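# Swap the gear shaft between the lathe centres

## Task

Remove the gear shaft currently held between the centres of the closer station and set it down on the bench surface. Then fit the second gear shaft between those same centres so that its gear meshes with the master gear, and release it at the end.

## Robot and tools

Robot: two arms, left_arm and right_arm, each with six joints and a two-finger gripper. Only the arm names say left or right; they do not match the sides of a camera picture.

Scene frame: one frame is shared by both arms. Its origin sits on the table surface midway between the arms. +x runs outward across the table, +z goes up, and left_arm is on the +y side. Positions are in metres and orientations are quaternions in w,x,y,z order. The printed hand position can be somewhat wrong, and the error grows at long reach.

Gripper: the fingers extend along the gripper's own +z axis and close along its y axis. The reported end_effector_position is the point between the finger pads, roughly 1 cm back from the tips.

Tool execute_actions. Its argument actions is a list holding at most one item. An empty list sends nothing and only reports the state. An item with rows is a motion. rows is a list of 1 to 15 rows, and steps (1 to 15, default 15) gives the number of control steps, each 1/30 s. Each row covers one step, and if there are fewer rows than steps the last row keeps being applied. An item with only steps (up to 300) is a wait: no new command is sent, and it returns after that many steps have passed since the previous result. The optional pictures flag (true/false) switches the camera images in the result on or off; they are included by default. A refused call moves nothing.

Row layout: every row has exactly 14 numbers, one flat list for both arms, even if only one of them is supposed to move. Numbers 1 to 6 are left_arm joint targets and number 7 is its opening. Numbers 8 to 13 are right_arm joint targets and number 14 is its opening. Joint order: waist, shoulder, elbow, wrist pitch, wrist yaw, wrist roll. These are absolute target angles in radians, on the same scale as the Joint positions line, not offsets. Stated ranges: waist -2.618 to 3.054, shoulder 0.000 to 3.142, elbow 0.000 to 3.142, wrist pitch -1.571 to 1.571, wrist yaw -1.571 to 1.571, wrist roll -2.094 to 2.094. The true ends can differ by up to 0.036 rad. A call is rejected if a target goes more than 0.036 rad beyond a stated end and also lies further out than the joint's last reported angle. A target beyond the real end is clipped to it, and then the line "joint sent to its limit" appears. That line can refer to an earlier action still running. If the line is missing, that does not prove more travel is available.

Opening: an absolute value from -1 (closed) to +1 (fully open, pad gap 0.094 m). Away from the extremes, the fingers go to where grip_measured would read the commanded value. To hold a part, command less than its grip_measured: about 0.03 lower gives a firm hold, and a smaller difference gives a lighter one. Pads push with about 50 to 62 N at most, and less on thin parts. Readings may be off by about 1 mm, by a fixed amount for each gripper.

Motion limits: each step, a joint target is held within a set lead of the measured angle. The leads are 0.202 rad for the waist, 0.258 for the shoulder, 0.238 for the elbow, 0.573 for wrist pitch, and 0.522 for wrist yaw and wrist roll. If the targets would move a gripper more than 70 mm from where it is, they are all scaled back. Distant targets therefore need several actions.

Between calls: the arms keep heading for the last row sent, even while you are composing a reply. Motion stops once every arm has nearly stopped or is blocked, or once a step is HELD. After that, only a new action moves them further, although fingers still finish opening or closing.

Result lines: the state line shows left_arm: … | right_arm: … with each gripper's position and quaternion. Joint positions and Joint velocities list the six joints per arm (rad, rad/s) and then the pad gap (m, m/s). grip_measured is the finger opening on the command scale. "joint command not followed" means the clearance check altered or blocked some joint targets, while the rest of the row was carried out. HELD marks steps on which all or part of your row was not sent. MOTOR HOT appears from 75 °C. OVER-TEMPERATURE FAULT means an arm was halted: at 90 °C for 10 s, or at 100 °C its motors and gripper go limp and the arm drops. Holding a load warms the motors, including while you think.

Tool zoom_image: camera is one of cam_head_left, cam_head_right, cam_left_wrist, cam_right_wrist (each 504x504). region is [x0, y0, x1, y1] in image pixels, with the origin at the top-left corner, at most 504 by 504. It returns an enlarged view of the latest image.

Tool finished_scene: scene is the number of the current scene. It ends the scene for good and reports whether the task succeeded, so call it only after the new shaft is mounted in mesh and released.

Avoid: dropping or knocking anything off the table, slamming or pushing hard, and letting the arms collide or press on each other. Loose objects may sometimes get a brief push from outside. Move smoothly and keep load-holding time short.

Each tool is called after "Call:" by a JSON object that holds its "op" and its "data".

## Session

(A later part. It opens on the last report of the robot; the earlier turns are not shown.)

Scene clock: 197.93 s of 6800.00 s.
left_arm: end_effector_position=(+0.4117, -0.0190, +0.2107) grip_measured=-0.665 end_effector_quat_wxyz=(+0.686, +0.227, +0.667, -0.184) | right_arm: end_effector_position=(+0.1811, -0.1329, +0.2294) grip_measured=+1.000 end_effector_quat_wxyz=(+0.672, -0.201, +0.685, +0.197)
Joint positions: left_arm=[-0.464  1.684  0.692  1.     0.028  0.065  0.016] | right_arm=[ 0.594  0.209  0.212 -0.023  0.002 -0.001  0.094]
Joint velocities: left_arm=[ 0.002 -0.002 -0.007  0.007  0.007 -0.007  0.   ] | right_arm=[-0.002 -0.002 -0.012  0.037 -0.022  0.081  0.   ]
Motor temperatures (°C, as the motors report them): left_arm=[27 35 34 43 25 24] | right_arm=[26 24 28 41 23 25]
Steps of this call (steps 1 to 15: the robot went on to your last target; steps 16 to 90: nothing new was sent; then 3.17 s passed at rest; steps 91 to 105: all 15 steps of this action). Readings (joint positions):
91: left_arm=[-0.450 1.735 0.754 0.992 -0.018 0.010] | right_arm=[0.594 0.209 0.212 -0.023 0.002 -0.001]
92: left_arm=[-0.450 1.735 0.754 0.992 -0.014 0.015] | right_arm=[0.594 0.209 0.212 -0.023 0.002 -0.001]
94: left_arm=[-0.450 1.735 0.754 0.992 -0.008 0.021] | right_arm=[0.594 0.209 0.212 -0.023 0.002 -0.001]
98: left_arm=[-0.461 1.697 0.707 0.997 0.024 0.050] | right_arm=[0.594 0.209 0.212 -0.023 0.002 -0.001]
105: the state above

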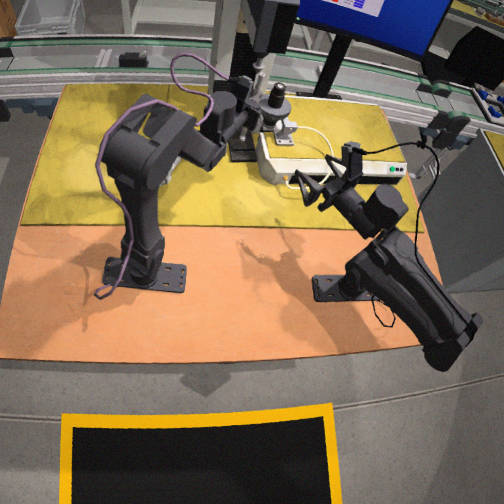

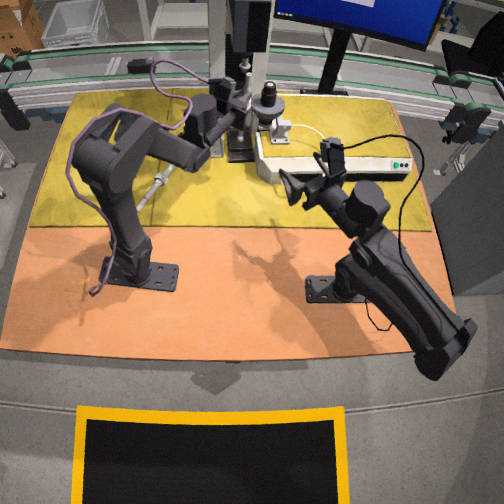

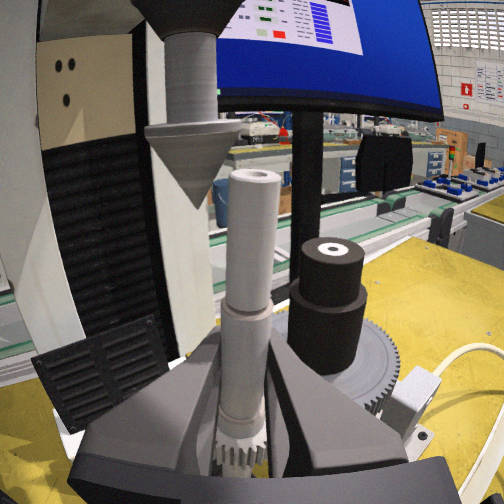

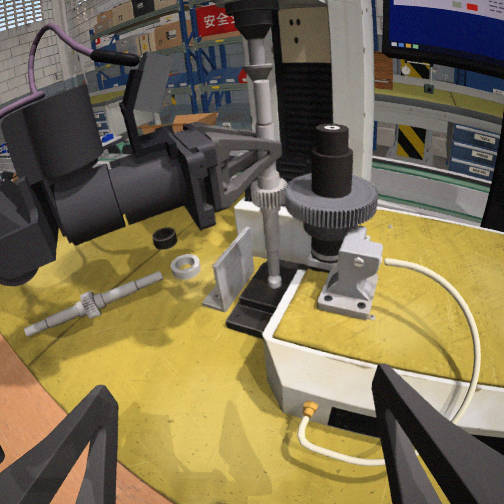

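Repeat the near-success, with shorter pulse.

Call:
{"op": "execute_actions", "data": {"actions": [{"rows":[[-0.456,1.65,0.64,1.01,-0.015,0,-0.76,0.6,0.2,0.2,0,0,0,1]]}]}}

Call:
{"op": "execute_actions", "data": {"actions": [{"rows":[[-0.459,1.68,0.7,0.99,-0.005,0.005,-0.76,0.6,0.2,0.2,0,0,0,1],[-0.459,1.71,0.74,0.98,-0.005,0.005,-0.76,0.6,0.2,0.2,0,0,0,1],[-0.459,1.74,0.78,0.97,-0.005,0.005,-0.76,0.6,0.2,0.2,0,0,0,1],[-0.459,1.77,0.82,0.97,-0.005,0.005,-0.76,0.6,0.2,0.2,0,0,0,1],[-0.465,1.77,0.82,0.97,0.02,0.01,-0.76,0.6,0.2,0.2,0,0,0,1],[-0.465,1.74,0.78,0.97,0.02,0.01,-0.76,0.6,0.2,0.2,0,0,0,1],[-0.465,1.715,0.74,0.97,0.02,0.01,-0.76,0.6,0.2,0.2,0,0,0,1]]}]}}

Scene clock: 203.67 s of 6800.00 s.
left_arm: end_effector_position=(+0.4127, -0.0059, +0.2112) grip_measured=-0.665 end_effector_quat_wxyz=(+0.688, +0.191, +0.674, -0.188) | right_arm: end_effector_position=(+0.1811, -0.1329, +0.2294) grip_measured=+1.000 end_effector_quat_wxyz=(+0.672, -0.201, +0.685, +0.197)
Joint positions: left_arm=[-0.454  1.67   0.665  1.024 -0.011  0.01   0.016] | right_arm=[ 0.594  0.209  0.212 -0.023  0.002 -0.001  0.094]
Joint velocities: left_arm=[ 0.002 -0.007 -0.022 -0.051 -0.051 -0.037 -0.   ] | right_arm=[ 0.002 -0.017 -0.037  0.022  0.066  0.037  0.   ]
Motor temperatures (°C, as the motors report them): left_arm=[27 34 34 43 25 24] | right_arm=[26 24 28 41 23 25]
Steps of this call (steps 1 to 15: the robot went on to your last target; steps 16 to 90: nothing new was sent; then 2.23 s passed at rest; steps 91 to 105: all 15 steps of this action). Readings (joint positions):
91: left_arm=[-0.462 1.683 0.689 1.004 0.019 0.059] | right_arm=[0.594 0.209 0.212 -0.023 0.002 -0.001]
92: left_arm=[-0.461 1.679 0.681 1.011 0.008 0.049] | right_arm=[0.594 0.209 0.212 -0.023 0.002 -0.001]
94: left_arm=[-0.455 1.671 0.667 1.021 -0.010 0.026] | right_arm=[0.594 0.209 0.212 -0.023 0.002 -0.001]
98: left_arm=[-0.454 1.670 0.665 1.024 -0.011 0.011] | right_arm=[0.594 0.209 0.212 -0.023 0.002 -0.001]
105: the state above

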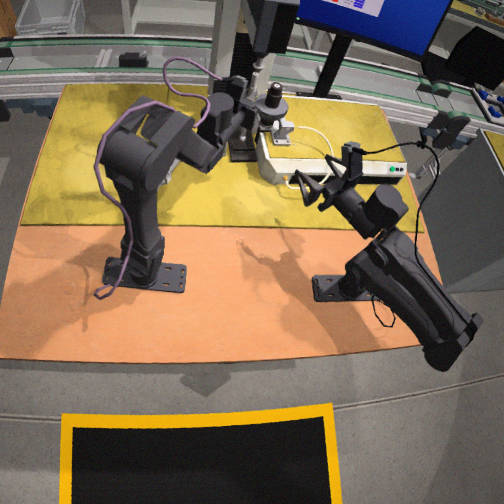

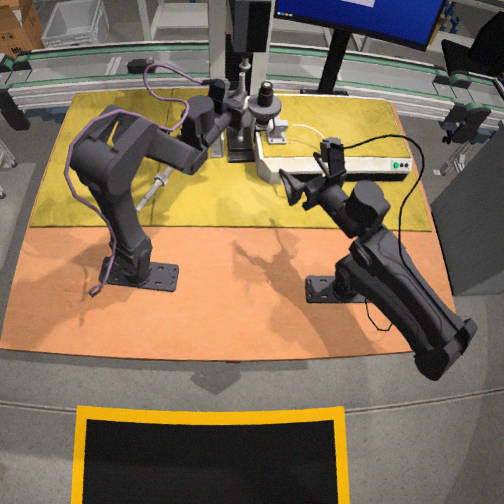

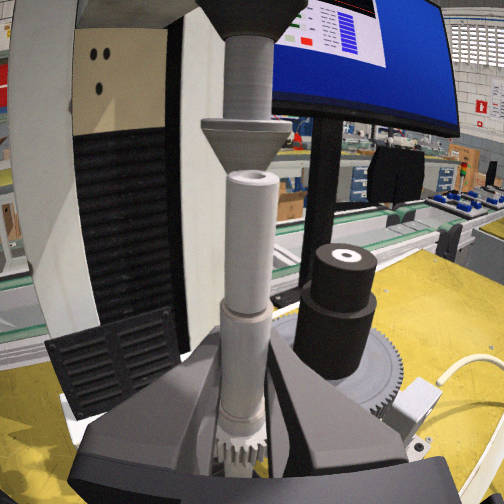

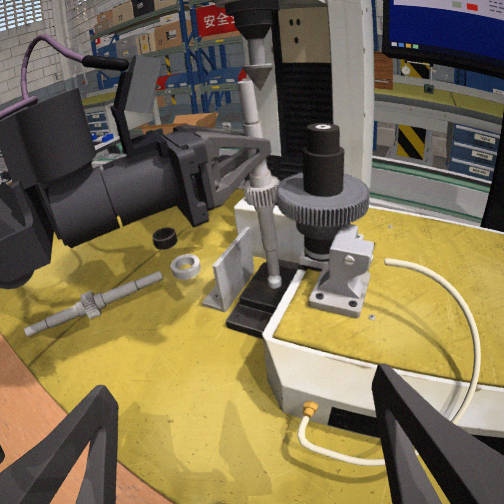

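Scene clock: 204.17 s of 6800.00 s.
left_arm: end_effector_position=(+0.4223, -0.0189, +0.2113) grip_measured=-0.665 end_effector_quat_wxyz=(+0.687, +0.205, +0.672, -0.188) | right_arm: end_effector_position=(+0.1811, -0.1329, +0.2294) grip_measured=+1.000 end_effector_quat_wxyz=(+0.672, -0.201, +0.685, +0.197)
Joint positions: left_arm=[-0.461  1.717  0.727  1.003  0.003  0.029  0.016] | right_arm=[ 0.594  0.209  0.212 -0.023  0.002 -0.001  0.094]
Joint velocities: left_arm=[-0.002 -0.007 -0.007  0.022  0.007  0.051 -0.001] | right_arm=[-0.002 -0.002 -0.002 -0.007  0.022 -0.037  0.   ]
Motor temperatures (°C, as the motors report them): left_arm=[27 34 34 43 25 24] | right_arm=[26 24 28 41 23 25]
Steps of this call (steps 1 to 15: all 15 steps of this action). Readings (joint positions):
1: left_arm=[-0.454 1.670 0.666 1.023 -0.011 0.010] | right_arm=[0.594 0.209 0.212 -0.023 0.002 -0.001]
2: left_arm=[-0.454 1.674 0.673 1.019 -0.013 0.010] | right_arm=[0.594 0.209 0.212 -0.023 0.002 -0.001]
4: left_arm=[-0.455 1.690 0.691 1.018 -0.011 0.010] | right_arm=[0.594 0.209 0.212 -0.023 0.002 -0.001]
8: left_arm=[-0.461 1.717 0.727 1.003 0.002 0.027] | right_arm=[0.594 0.209 0.212 -0.023 0.002 -0.001]
15: the state above

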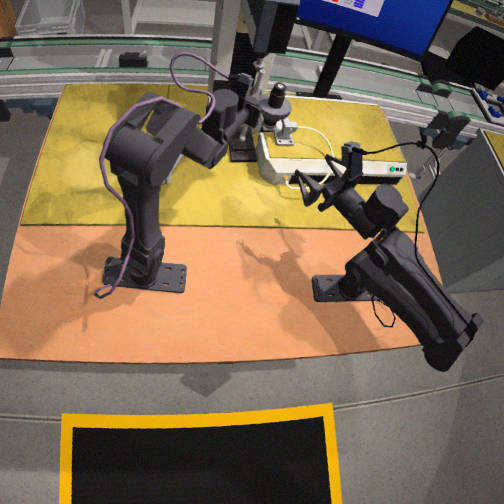

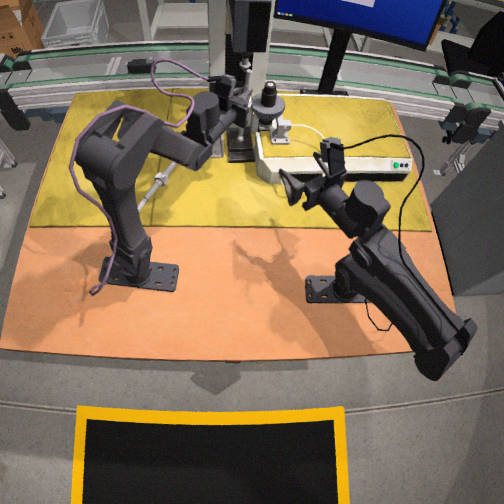

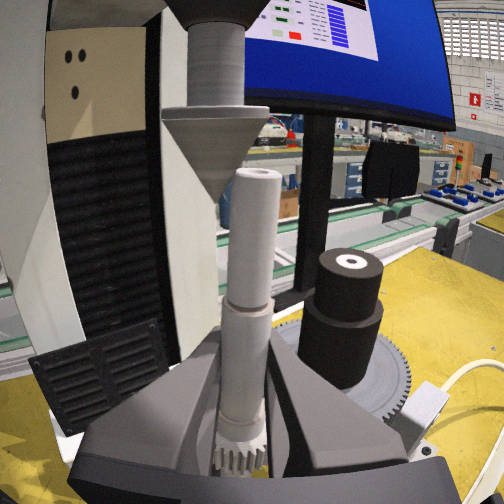

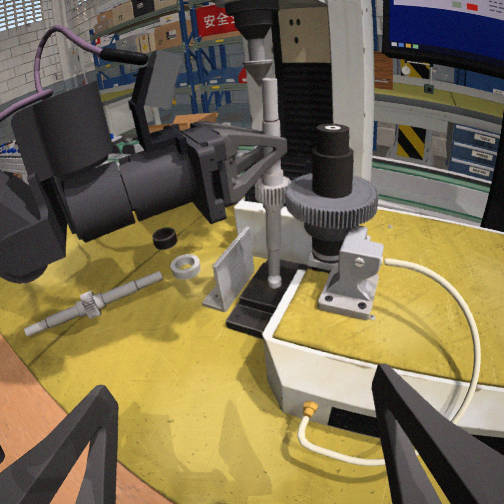

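Cone partly raised; pulse left, gear spring helps.

Call:
{"op": "execute_actions", "data": {"actions": [{"rows":[[-0.44,1.715,0.74,0.97,-0.08,-0.04,-0.76,0.6,0.2,0.2,0,0,0,1],[-0.42,1.715,0.74,0.97,-0.16,-0.09,-0.76,0.6,0.2,0.2,0,0,0,1],[-0.42,1.715,0.74,0.97,-0.16,-0.09,-0.76,0.6,0.2,0.2,0,0,0,1],[-0.42,1.715,0.74,0.97,-0.16,-0.09,-0.76,0.6,0.2,0.2,0,0,0,1],[-0.42,1.715,0.74,0.97,-0.16,-0.09,-0.76,0.6,0.2,0.2,0,0,0,1],[-0.445,1.715,0.74,0.97,-0.06,-0.02,-0.76,0.6,0.2,0.2,0,0,0,1]]}]}}

Scene clock: 210.07 s of 6800.00 s.
left_arm: end_effector_position=(+0.4230, -0.0178, +0.2113) grip_measured=-0.665 end_effector_quat_wxyz=(+0.686, +0.199, +0.674, -0.189) | right_arm: end_effector_position=(+0.1811, -0.1329, +0.2294) grip_measured=+1.000 end_effector_quat_wxyz=(+0.672, -0.201, +0.685, +0.197)
Joint positions: left_arm=[-0.461  1.717  0.727  1.003 -0.004  0.019  0.016] | right_arm=[ 0.594  0.209  0.212 -0.023  0.002 -0.001  0.094]
Joint velocities: left_arm=[-0.002 -0.007 -0.007  0.022  0.037  0.022 -0.   ] | right_arm=[ 0.002 -0.017 -0.022 -0.066  0.022  0.007  0.   ]
Motor temperatures (°C, as the motors report them): left_arm=[27 34 34 43 25 24] | right_arm=[26 24 28 41 23 25]
Steps of this call (steps 1 to 15: the robot went on to your last target; steps 16 to 90: nothing new was sent; then 2.40 s passed at rest; steps 91 to 105: all 15 steps of this action). Readings (joint positions):
91: left_arm=[-0.460 1.717 0.727 1.003 -0.001 0.026] | right_arm=[0.594 0.209 0.212 -0.023 0.002 -0.001]
92: left_arm=[-0.460 1.717 0.727 1.003 -0.006 0.016] | right_arm=[0.594 0.209 0.212 -0.023 0.002 -0.001]
94: left_arm=[-0.460 1.717 0.727 1.003 -0.007 0.005] | right_arm=[0.594 0.209 0.212 -0.023 0.002 -0.001]
98: left_arm=[-0.461 1.717 0.727 1.003 -0.004 0.016] | right_arm=[0.594 0.209 0.212 -0.023 0.002 -0.001]
105: the state above

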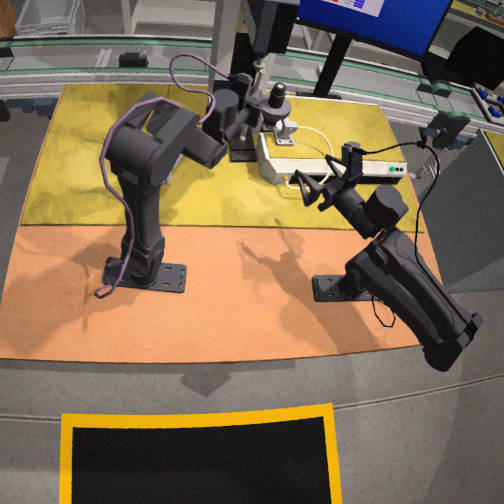

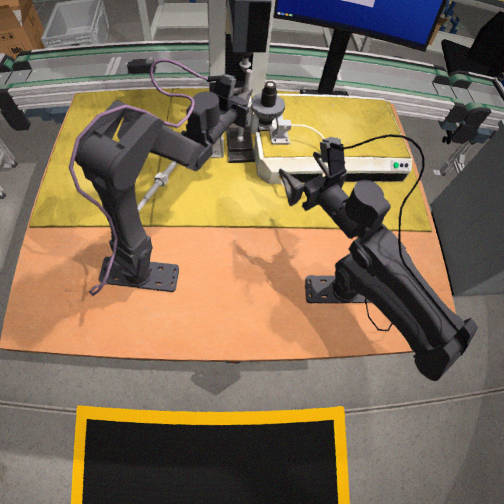

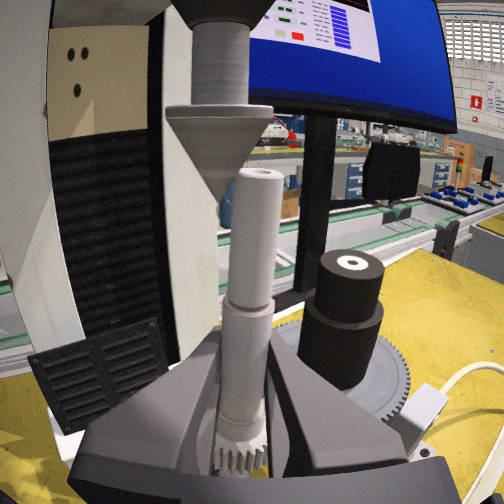

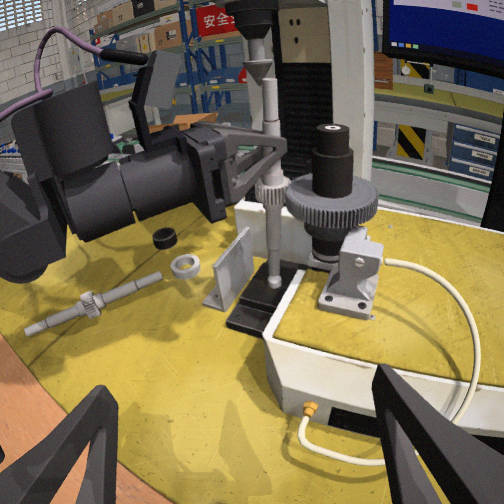

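Call:
{"op": "execute_actions", "data": {"actions": [{"rows":[[-0.456,1.65,0.64,1.01,-0.02,0,-0.76,0.6,0.2,0.2,0,0,0,1]]}]}}

Call:
{"op": "execute_actions", "data": {"actions": [{"rows":[[-0.457,1.71,0.74,0.98,-0.015,0.005,-0.76,0.6,0.2,0.2,0,0,0,1],[-0.457,1.76,0.81,0.95,-0.015,0.005,-0.76,0.6,0.2,0.2,0,0,0,1],[-0.457,1.79,0.85,0.95,-0.015,0.005,-0.76,0.6,0.2,0.2,0,0,0,1],[-0.457,1.76,0.81,0.95,-0.015,0.005,-0.76,0.6,0.2,0.2,0,0,0,1],[-0.457,1.715,0.735,0.97,-0.015,0.005,-0.76,0.6,0.2,0.2,0,0,0,1]]}]}}

Scene clock: 214.33 s of 6800.00 s.
left_arm: end_effector_position=(+0.4127, -0.0047, +0.2110) grip_measured=-0.665 end_effector_quat_wxyz=(+0.688, +0.187, +0.675, -0.187) | right_arm: end_effector_position=(+0.1811, -0.1329, +0.2294) grip_measured=+1.000 end_effector_quat_wxyz=(+0.672, -0.201, +0.685, +0.197)
Joint positions: left_arm=[-0.454  1.668  0.662  1.023 -0.017  0.006  0.016] | right_arm=[ 0.594  0.209  0.212 -0.023  0.002 -0.001  0.094]
Joint velocities: left_arm=[-0.012  0.007  0.017 -0.007 -0.022  0.037 -0.   ] | right_arm=[ 0.002 -0.017  0.012 -0.022 -0.037  0.051  0.   ]
Motor temperatures (°C, as the motors report them): left_arm=[27 34 34 43 25 24] | right_arm=[26 24 28 41 23 25]
Steps of this call (steps 1 to 15: the robot went on to your last target; steps 16 to 90: nothing new was sent; then 0.77 s passed at rest; steps 91 to 105: all 15 steps of this action). Readings (joint positions):
91: left_arm=[-0.461 1.711 0.719 1.005 0.000 0.023] | right_arm=[0.594 0.209 0.212 -0.023 0.002 -0.001]
92: left_arm=[-0.463 1.697 0.701 1.010 0.006 0.028] | right_arm=[0.594 0.209 0.212 -0.023 0.002 -0.001]
94: left_arm=[-0.458 1.673 0.670 1.019 -0.012 0.024] | right_arm=[0.594 0.209 0.212 -0.023 0.002 -0.001]
98: left_arm=[-0.454 1.668 0.662 1.023 -0.017 0.006] | right_arm=[0.594 0.209 0.212 -0.023 0.002 -0.001]
105: the state above

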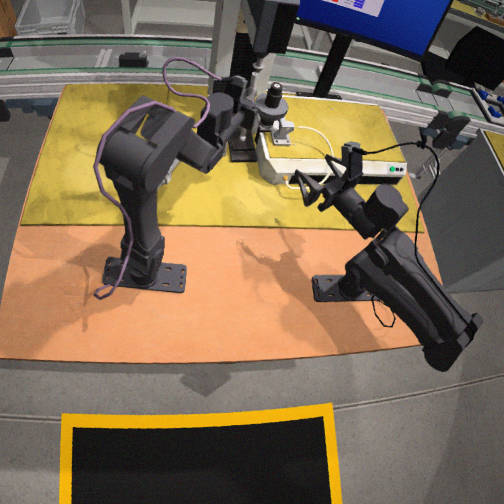

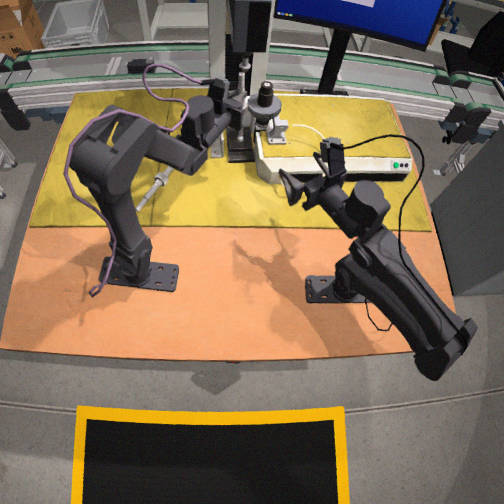

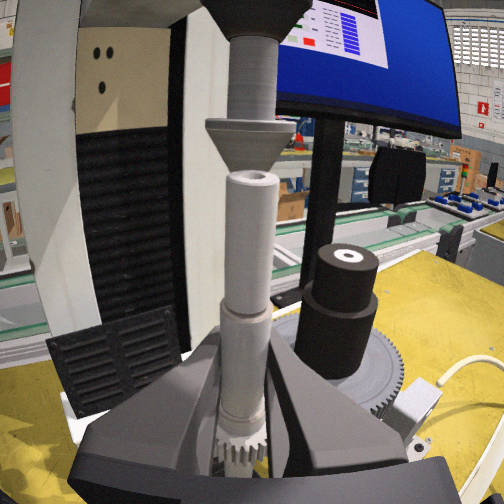

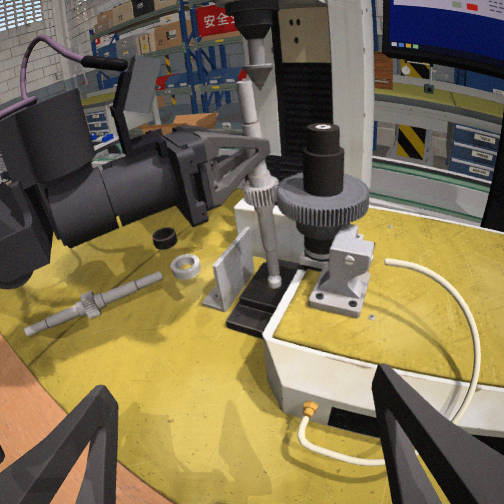

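Scene clock: 214.83 s of 6800.00 s.
left_arm: end_effector_position=(+0.4328, -0.0054, +0.2113) grip_measured=-0.665 end_effector_quat_wxyz=(+0.686, +0.162, +0.684, -0.185) | right_arm: end_effector_position=(+0.1811, -0.1329, +0.2294) grip_measured=+1.000 end_effector_quat_wxyz=(+0.672, -0.201, +0.685, +0.197)
Joint positions: left_arm=[-0.445  1.722  0.737  0.997 -0.047 -0.03   0.016] | right_arm=[ 0.594  0.209  0.212 -0.023  0.002 -0.001  0.094]
Joint velocities: left_arm=[ 0.002 -0.007 -0.002 -0.007 -0.007 -0.022 -0.001] | right_arm=[ 0.002  0.007 -0.002  0.007  0.037  0.051  0.   ]
Motor temperatures (°C, as the motors report them): left_arm=[27 34 34 43 25 24] | right_arm=[26 24 28 41 23 25]
Steps of this call (steps 1 to 15: all 15 steps of this action). Readings (joint positions):
1: left_arm=[-0.454 1.671 0.668 1.021 -0.017 0.006] | right_arm=[0.594 0.209 0.212 -0.023 0.002 -0.001]
2: left_arm=[-0.454 1.683 0.685 1.016 -0.017 0.006] | right_arm=[0.594 0.209 0.212 -0.023 0.002 -0.001]
4: left_arm=[-0.455 1.716 0.730 1.001 -0.022 0.006] | right_arm=[0.594 0.209 0.212 -0.023 0.002 -0.001]
8: left_arm=[-0.444 1.722 0.737 0.997 -0.048 -0.023] | right_arm=[0.594 0.209 0.212 -0.023 0.002 -0.001]
15: the state above

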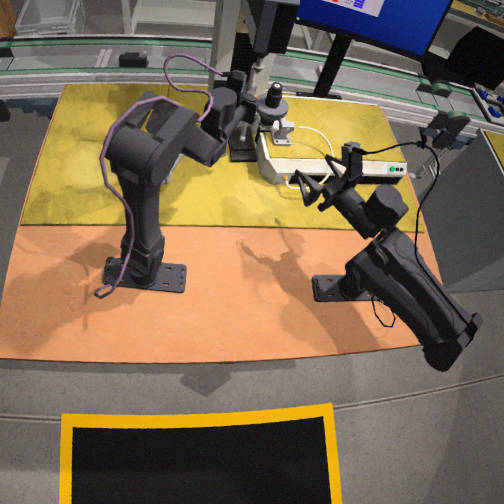

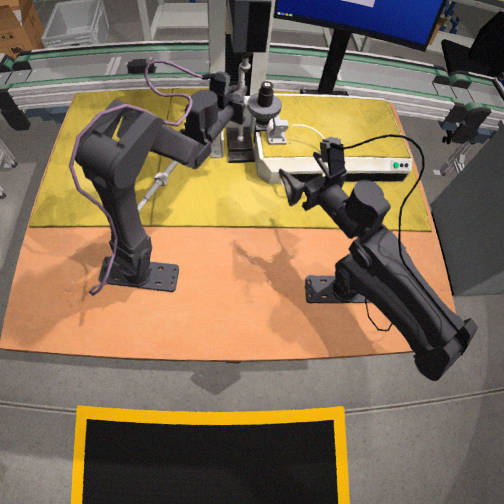

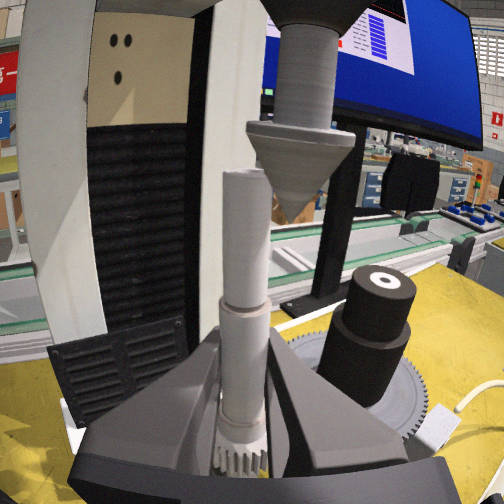

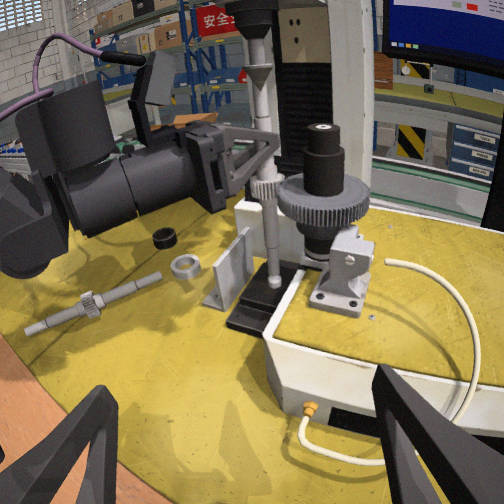

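Call:
{"op": "execute_actions", "data": {"actions": [{"rows":[[-0.45,1.65,0.64,1.01,-0.03,-0.02,-0.76,0.6,0.2,0.2,0,0,0,1],[-0.45,1.65,0.64,1.01,-0.03,-0.02,-0.76,0.6,0.2,0.2,0,0,0,1],[-0.45,1.65,0.64,1.01,-0.03,-0.02,-0.76,0.6,0.2,0.2,0,0,0,1],[-0.473,1.65,0.64,1.01,0.04,0.025,-0.76,0.6,0.2,0.2,0,0,0,1]]}]}}

Call:
{"op": "execute_actions", "data": {"actions": [{"rows":[[-0.462,1.71,0.74,0.98,0,0.01,-0.76,0.6,0.2,0.2,0,0,0,1],[-0.462,1.76,0.81,0.95,0,0.01,-0.76,0.6,0.2,0.2,0,0,0,1],[-0.462,1.79,0.85,0.95,0,0.01,-0.76,0.6,0.2,0.2,0,0,0,1],[-0.473,1.73,0.76,0.95,0.05,0.02,-0.76,0.6,0.2,0.2,0,0,0,1],[-0.473,1.71,0.725,0.97,0.05,0.02,-0.76,0.6,0.2,0.2,0,0,0,1]]}]}}

Scene clock: 221.73 s of 6800.00 s.
left_arm: end_effector_position=(+0.4120, -0.0069, +0.2112) grip_measured=-0.665 end_effector_quat_wxyz=(+0.689, +0.193, +0.674, -0.185) | right_arm: end_effector_position=(+0.1811, -0.1329, +0.2294) grip_measured=+1.000 end_effector_quat_wxyz=(+0.672, -0.201, +0.685, +0.197)
Joint positions: left_arm=[-0.458  1.669  0.665  1.023 -0.016  0.016  0.016] | right_arm=[ 0.594  0.209  0.212 -0.023  0.002 -0.001  0.094]
Joint velocities: left_arm=[ 0.007  0.017  0.012 -0.051 -0.022  0.022  0.001] | right_arm=[-0.002  0.007 -0.007 -0.007 -0.007  0.022  0.   ]
Motor temperatures (°C, as the motors report them): left_arm=[27 35 34 43 25 24] | right_arm=[26 24 28 41 23 25]
Steps of this call (steps 1 to 15: the robot went on to your last target; steps 16 to 90: nothing new was sent; then 3.40 s passed at rest; steps 91 to 105: all 15 steps of this action). Readings (joint positions):
91: left_arm=[-0.445 1.715 0.727 1.000 -0.049 -0.035] | right_arm=[0.594 0.209 0.212 -0.023 0.002 -0.001]
92: left_arm=[-0.444 1.700 0.707 1.006 -0.051 -0.040] | right_arm=[0.594 0.209 0.212 -0.023 0.002 -0.001]
94: left_arm=[-0.449 1.675 0.673 1.016 -0.036 -0.031] | right_arm=[0.594 0.209 0.212 -0.023 0.002 -0.001]
98: left_arm=[-0.458 1.669 0.665 1.022 -0.017 0.011] | right_arm=[0.594 0.209 0.212 -0.023 0.002 -0.001]
105: the state above

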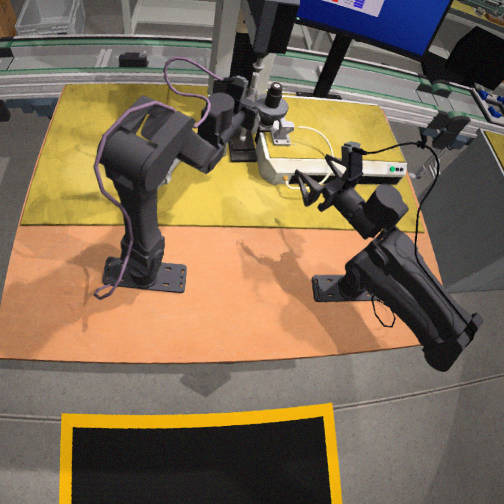

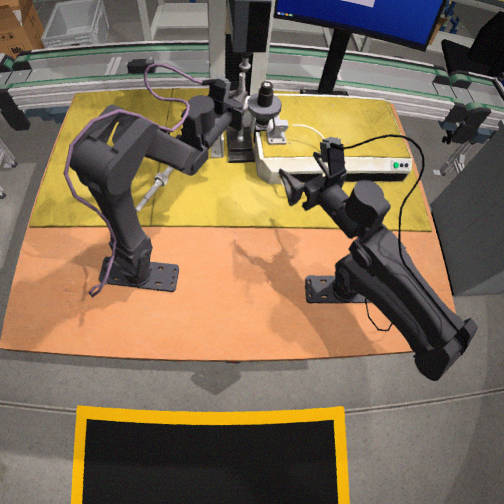

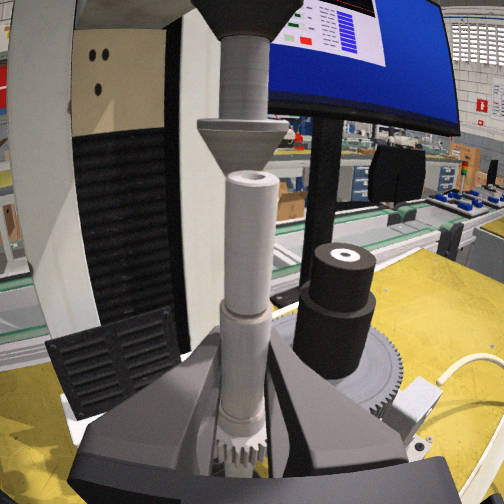

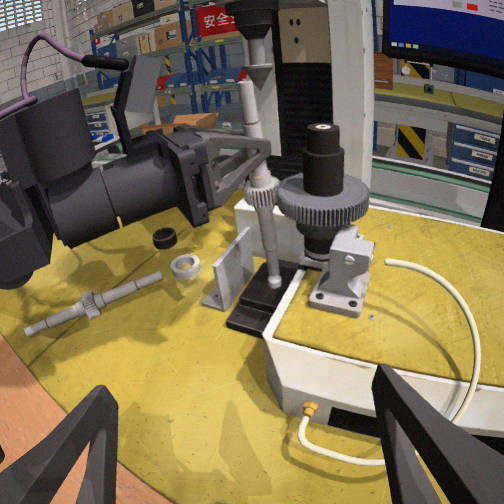

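Scene clock: 222.23 s of 6800.00 s.
left_arm: end_effector_position=(+0.4214, -0.0196, +0.2112) grip_measured=-0.665 end_effector_quat_wxyz=(+0.687, +0.209, +0.671, -0.185) | right_arm: end_effector_position=(+0.1811, -0.1329, +0.2294) grip_measured=+1.000 end_effector_quat_wxyz=(+0.672, -0.201, +0.685, +0.197)
Joint positions: left_arm=[-0.463  1.714  0.726  1.     0.003  0.038  0.016] | right_arm=[ 0.594  0.209  0.212 -0.023  0.002 -0.001  0.094]
Joint velocities: left_arm=[-0.012  0.012 -0.017  0.081  0.007 -0.081  0.001] | right_arm=[-0.002  0.007 -0.012  0.022 -0.066  0.007  0.   ]
Motor temperatures (°C, as the motors report them): left_arm=[27 35 34 43 25 24] | right_arm=[26 24 28 41 23 25]
Steps of this call (steps 1 to 15: all 15 steps of this action). Readings (joint positions):
1: left_arm=[-0.458 1.672 0.670 1.021 -0.019 0.016] | right_arm=[0.594 0.209 0.212 -0.023 0.002 -0.001]
2: left_arm=[-0.458 1.684 0.686 1.015 -0.021 0.015] | right_arm=[0.594 0.209 0.212 -0.023 0.002 -0.001]
4: left_arm=[-0.461 1.712 0.722 1.003 -0.014 0.019] | right_arm=[0.594 0.209 0.212 -0.023 0.002 -0.001]
8: left_arm=[-0.463 1.714 0.726 1.000 0.003 0.035] | right_arm=[0.594 0.209 0.212 -0.023 0.002 -0.001]
15: the state above

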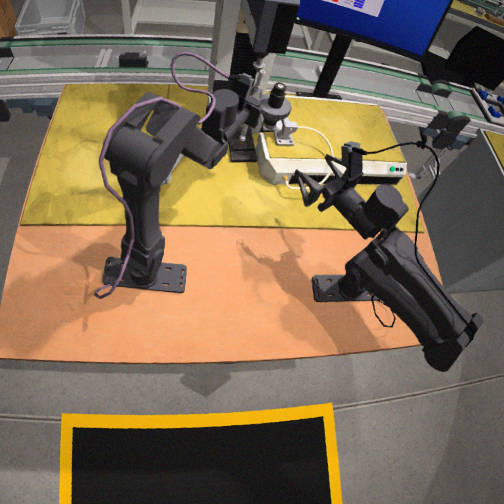

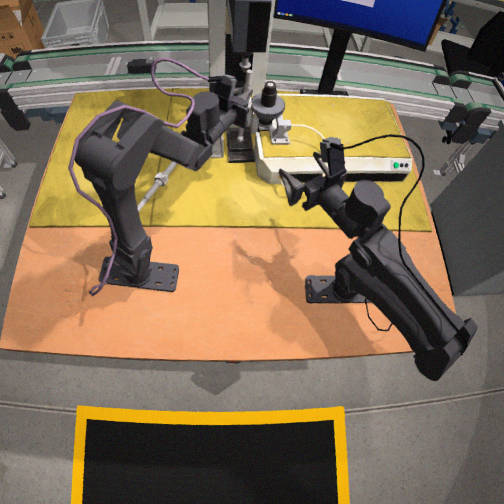

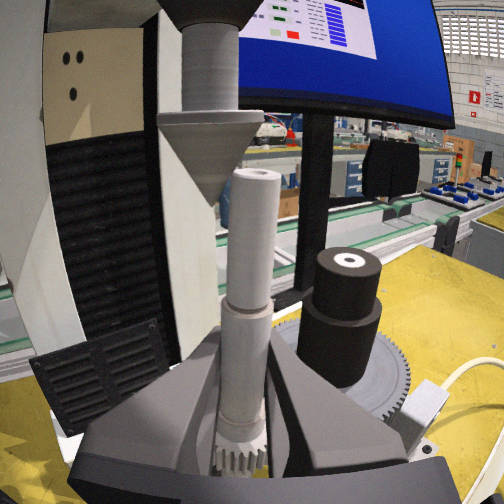

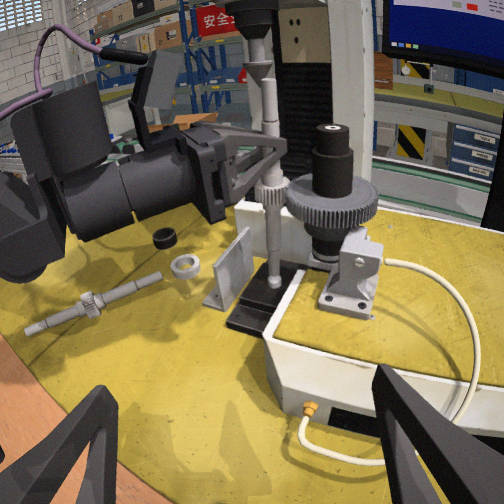

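Call:
{"op": "execute_actions", "data": {"actions": [{"rows":[[-0.456,1.65,0.64,1.01,-0.02,0,-0.76,0.6,0.2,0.2,0,0,0,1]]}], "pictures": false}}

Call:
{"op": "execute_actions", "data": {"actions": [{"rows":[[-0.457,1.71,0.74,0.98,-0.015,0.005,-0.76,0.6,0.2,0.2,0,0,0,1],[-0.457,1.76,0.81,0.95,-0.015,0.005,-0.76,0.6,0.2,0.2,0,0,0,1],[-0.457,1.79,0.85,0.95,-0.015,0.005,-0.76,0.6,0.2,0.2,0,0,0,1],[-0.473,1.73,0.76,0.95,0.05,0.02,-0.76,0.6,0.2,0.2,0,0,0,1],[-0.473,1.71,0.725,0.97,0.05,0.02,-0.76,0.6,0.2,0.2,0,0,0,1]]}]}}

Scene clock: 227.57 s of 6800.00 s.
left_arm: end_effector_position=(+0.4127, -0.0050, +0.2110) grip_measured=-0.665 end_effector_quat_wxyz=(+0.688, +0.189, +0.675, -0.187) | right_arm: end_effector_position=(+0.1811, -0.1329, +0.2294) grip_measured=+1.000 end_effector_quat_wxyz=(+0.672, -0.201, +0.685, +0.197)
Joint positions: left_arm=[-0.454  1.668  0.663  1.023 -0.016  0.008  0.016] | right_arm=[ 0.594  0.209  0.212 -0.023  0.002 -0.001  0.094]
Joint velocities: left_arm=[ 0.007  0.002 -0.022 -0.051  0.066 -0.022 -0.001] | right_arm=[-0.002 -0.007  0.007  0.037 -0.037  0.007  0.   ]
Motor temperatures (°C, as the motors report them): left_arm=[27 35 34 43 25 24] | right_arm=[26 24 28 41 23 25]
Steps of this call (steps 1 to 15: the robot went on to your last target; steps 16 to 90: nothing new was sent; then 1.83 s passed at rest; steps 91 to 105: all 15 steps of this action). Readings (joint positions):
91: left_arm=[-0.463 1.708 0.717 1.003 0.003 0.038] | right_arm=[0.594 0.209 0.212 -0.023 0.002 -0.001]
92: left_arm=[-0.464 1.694 0.699 1.008 0.004 0.038] | right_arm=[0.594 0.209 0.212 -0.023 0.002 -0.001]
94: left_arm=[-0.457 1.672 0.669 1.018 -0.014 0.027] | right_arm=[0.594 0.209 0.212 -0.023 0.002 -0.001]
98: left_arm=[-0.454 1.668 0.663 1.023 -0.016 0.009] | right_arm=[0.594 0.209 0.212 -0.023 0.002 -0.001]
105: the state above

Scene clock: 228.07 s of 6800.00 s.
left_arm: end_effector_position=(+0.4244, -0.0116, +0.2112) grip_measured=-0.665 end_effector_quat_wxyz=(+0.687, +0.188, +0.677, -0.185) | right_arm: end_effector_position=(+0.1811, -0.1329, +0.2294) grip_measured=+1.000 end_effector_quat_wxyz=(+0.672, -0.201, +0.685, +0.197)
Joint positions: left_arm=[-0.454  1.709  0.719  1.002 -0.019  0.008  0.016] | right_arm=[ 0.594  0.209  0.212 -0.023  0.002 -0.001  0.094]
Joint velocities: left_arm=[ 0.002 -0.027  0.007 -0.037 -0.066 -0.066 -0.001] | right_arm=[-0.002  0.002 -0.012 -0.022  0.022  0.037  0.   ]
Motor temperatures (°C, as the motors report them): left_arm=[27 35 34 42 25 24] | right_arm=[26 24 28 41 23 25]
Steps of this call (steps 1 to 15: all 15 steps of this action). Readings (joint positions):
1: left_arm=[-0.454 1.671 0.669 1.021 -0.016 0.008] | right_arm=[0.594 0.209 0.212 -0.023 0.002 -0.001]
2: left_arm=[-0.454 1.684 0.687 1.015 -0.017 0.008] | right_arm=[0.594 0.209 0.212 -0.023 0.002 -0.001]
4: left_arm=[-0.455 1.713 0.725 1.001 -0.020 0.009] | right_arm=[0.594 0.209 0.212 -0.023 0.002 -0.001]
8: left_arm=[-0.454 1.709 0.719 1.002 -0.019 0.008] | right_arm=[0.594 0.209 0.212 -0.023 0.002 -0.001]
15: the state above

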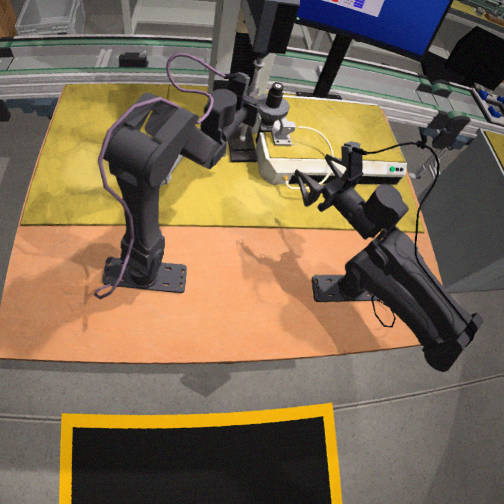

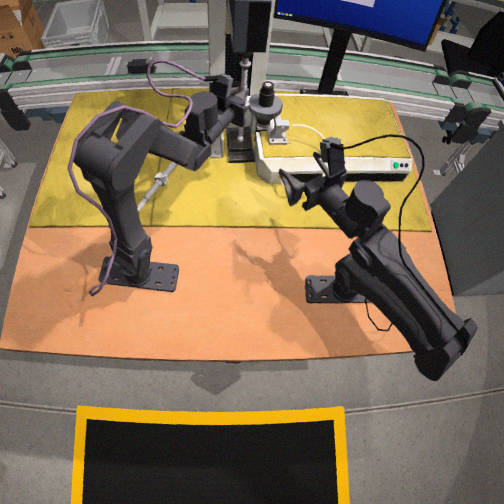

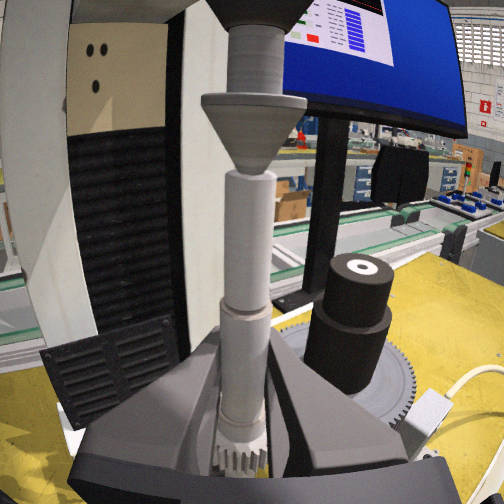

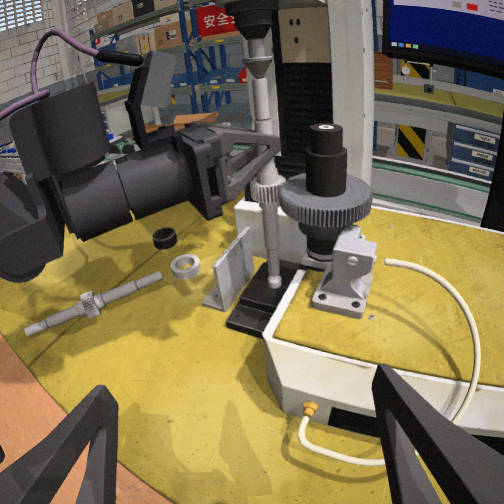

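Seated.

Call:
{"op": "execute_actions", "data": {"actions": [{"rows":[[-0.454,1.7,0.73,1.05,-0.02,0,-0.76,0.6,0.2,0.2,0,0,0,1],[-0.454,1.7,0.73,1.05,-0.02,0,-0.7,0.6,0.2,0.2,0,0,0,1],[-0.454,1.7,0.73,1.05,-0.02,0,-0.2,0.6,0.2,0.2,0,0,0,1]]}], "pictures": false}}

Call:
{"op": "execute_actions", "data": {"actions": [{"rows":[[-0.454,1.6,0.64,1.03,-0.02,0,-0.2,0.6,0.2,0.2,0,0,0,1],[-0.454,1.46,0.51,1,-0.02,0,-0.2,0.6,0.2,0.2,0,0,0,1]]}]}}

Call:
{"op": "zoom_image", "data": {"camera": "cam_left_wrist", "region": [200,280,360,440]}}

Scene clock: 232.70 s of 6800.00 s.
left_arm: end_effector_position=(+0.4246, -0.0107, +0.2207) grip_measured=-0.202 end_effector_quat_wxyz=(+0.700, +0.182, +0.665, -0.188) | right_arm: end_effector_position=(+0.1811, -0.1329, +0.2294) grip_measured=+1.000 end_effector_quat_wxyz=(+0.672, -0.201, +0.685, +0.197)
Joint positions: left_arm=[-0.453  1.709  0.719  1.04  -0.022  0.005  0.037] | right_arm=[ 0.594  0.209  0.212 -0.023  0.002 -0.001  0.094]
Joint velocities: left_arm=[ 0.002 -0.002 -0.017  0.037 -0.022  0.007 -0.   ] | right_arm=[-0.007 -0.002 -0.022  0.007  0.037 -0.081  0.   ]
Motor temperatures (°C, as the motors report them): left_arm=[27 35 34 42 25 24] | right_arm=[26 24 28 42 23 25]
Steps of this call (steps 1 to 15: the robot went on to your last target; steps 16 to 90: nothing new was sent; then 1.13 s passed at rest; steps 91 to 105: all 15 steps of this action). Readings (joint positions):
91: left_arm=[-0.453 1.709 0.719 1.006 -0.022 0.007] | right_arm=[0.594 0.209 0.212 -0.023 0.002 -0.001]
92: left_arm=[-0.453 1.709 0.719 1.007 -0.022 0.006] | right_arm=[0.594 0.209 0.212 -0.023 0.002 -0.001]
94: left_arm=[-0.453 1.709 0.719 1.014 -0.022 0.005] | right_arm=[0.594 0.209 0.212 -0.023 0.002 -0.001]
98: left_arm=[-0.453 1.709 0.719 1.032 -0.022 0.005] | right_arm=[0.594 0.209 0.212 -0.023 0.002 -0.001]
105: the state above

Scene clock: 233.20 s of 6800.00 s.
left_arm: end_effector_position=(+0.3769, +0.0187, +0.2376) grip_measured=-0.202 end_effector_quat_wxyz=(+0.709, +0.179, +0.655, -0.191) | right_arm: end_effector_position=(+0.1811, -0.1329, +0.2294) grip_measured=+1.000 end_effector_quat_wxyz=(+0.672, -0.201, +0.685, +0.197)
Joint positions: left_arm=[-0.453  1.468  0.525  1.02  -0.022  0.005  0.037] | right_arm=[ 0.594  0.209  0.212 -0.023  0.002 -0.001  0.094]
Joint velocities: left_arm=[ 0.012  0.007 -0.017 -0.007  0.066  0.007 -0.001] | right_arm=[-0.022 -0.007 -0.002 -0.095  0.022 -0.007  0.   ]
Motor temperatures (°C, as the motors report them): left_arm=[27 35 34 42 25 24] | right_arm=[26 24 28 42 23 25]
Steps of this call (steps 1 to 15: all 15 steps of this action). Readings (joint positions):
1: left_arm=[-0.453 1.698 0.710 1.038 -0.022 0.005] | right_arm=[0.594 0.209 0.212 -0.023 0.002 -0.001]
2: left_arm=[-0.453 1.655 0.670 1.029 -0.022 0.005] | right_arm=[0.594 0.209 0.212 -0.023 0.002 -0.001]
4: left_arm=[-0.453 1.533 0.559 1.020 -0.022 0.005] | right_arm=[0.594 0.209 0.212 -0.023 0.002 -0.001]
8: left_arm=[-0.453 1.468 0.525 1.023 -0.022 0.005] | right_arm=[0.594 0.209 0.212 -0.023 0.002 -0.001]
15: the state above

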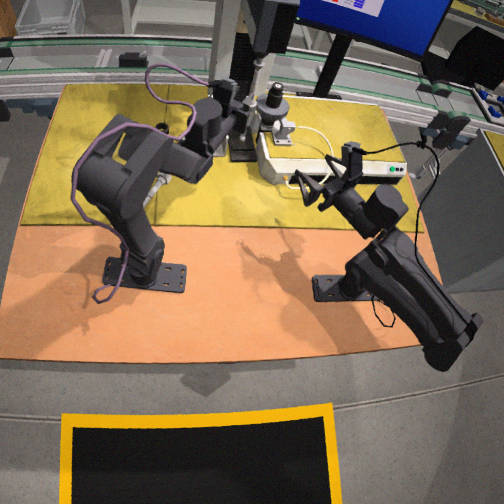

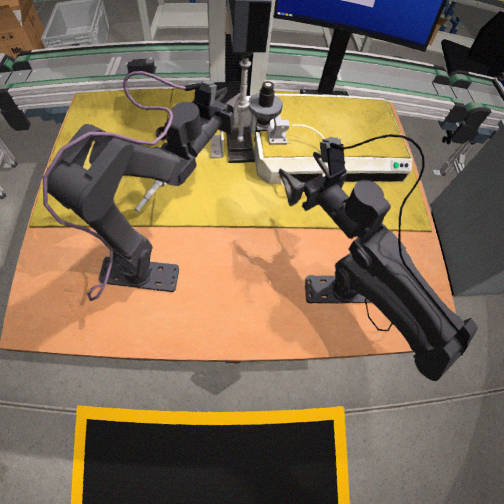

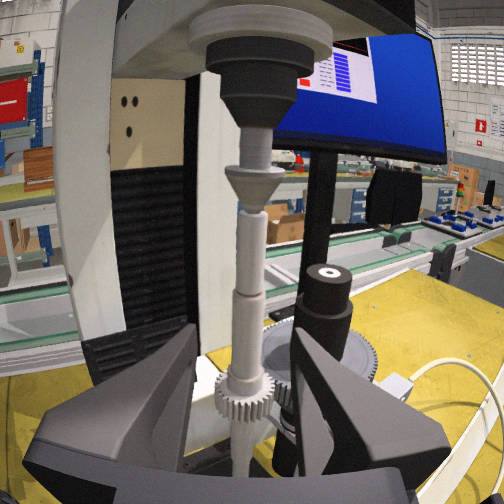

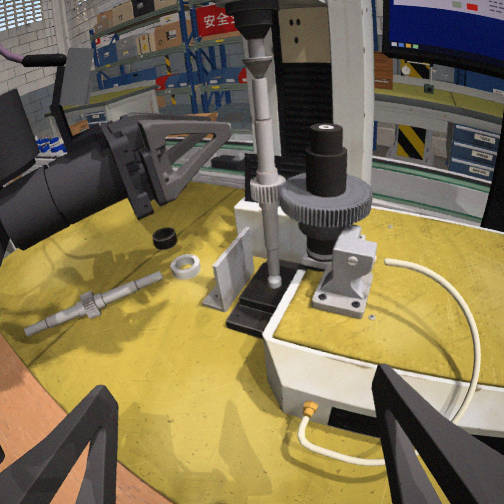

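Region (200, 280, 360, 440) of cam_left_wrist's 504x504 image, scaled by 3.150, with more detail than that image has.

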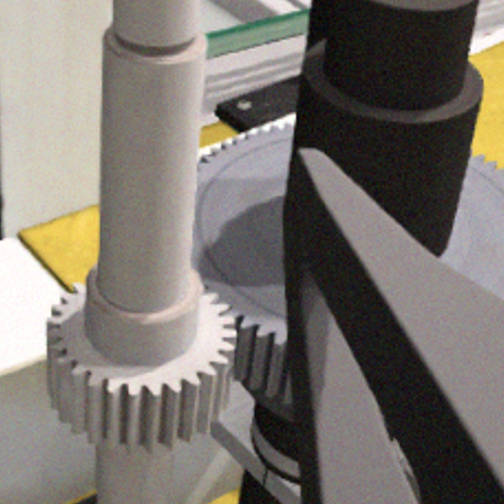

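Call:
{"op": "finished_scene", "data": {"scene": 2}}

The scene is finished: the task was done.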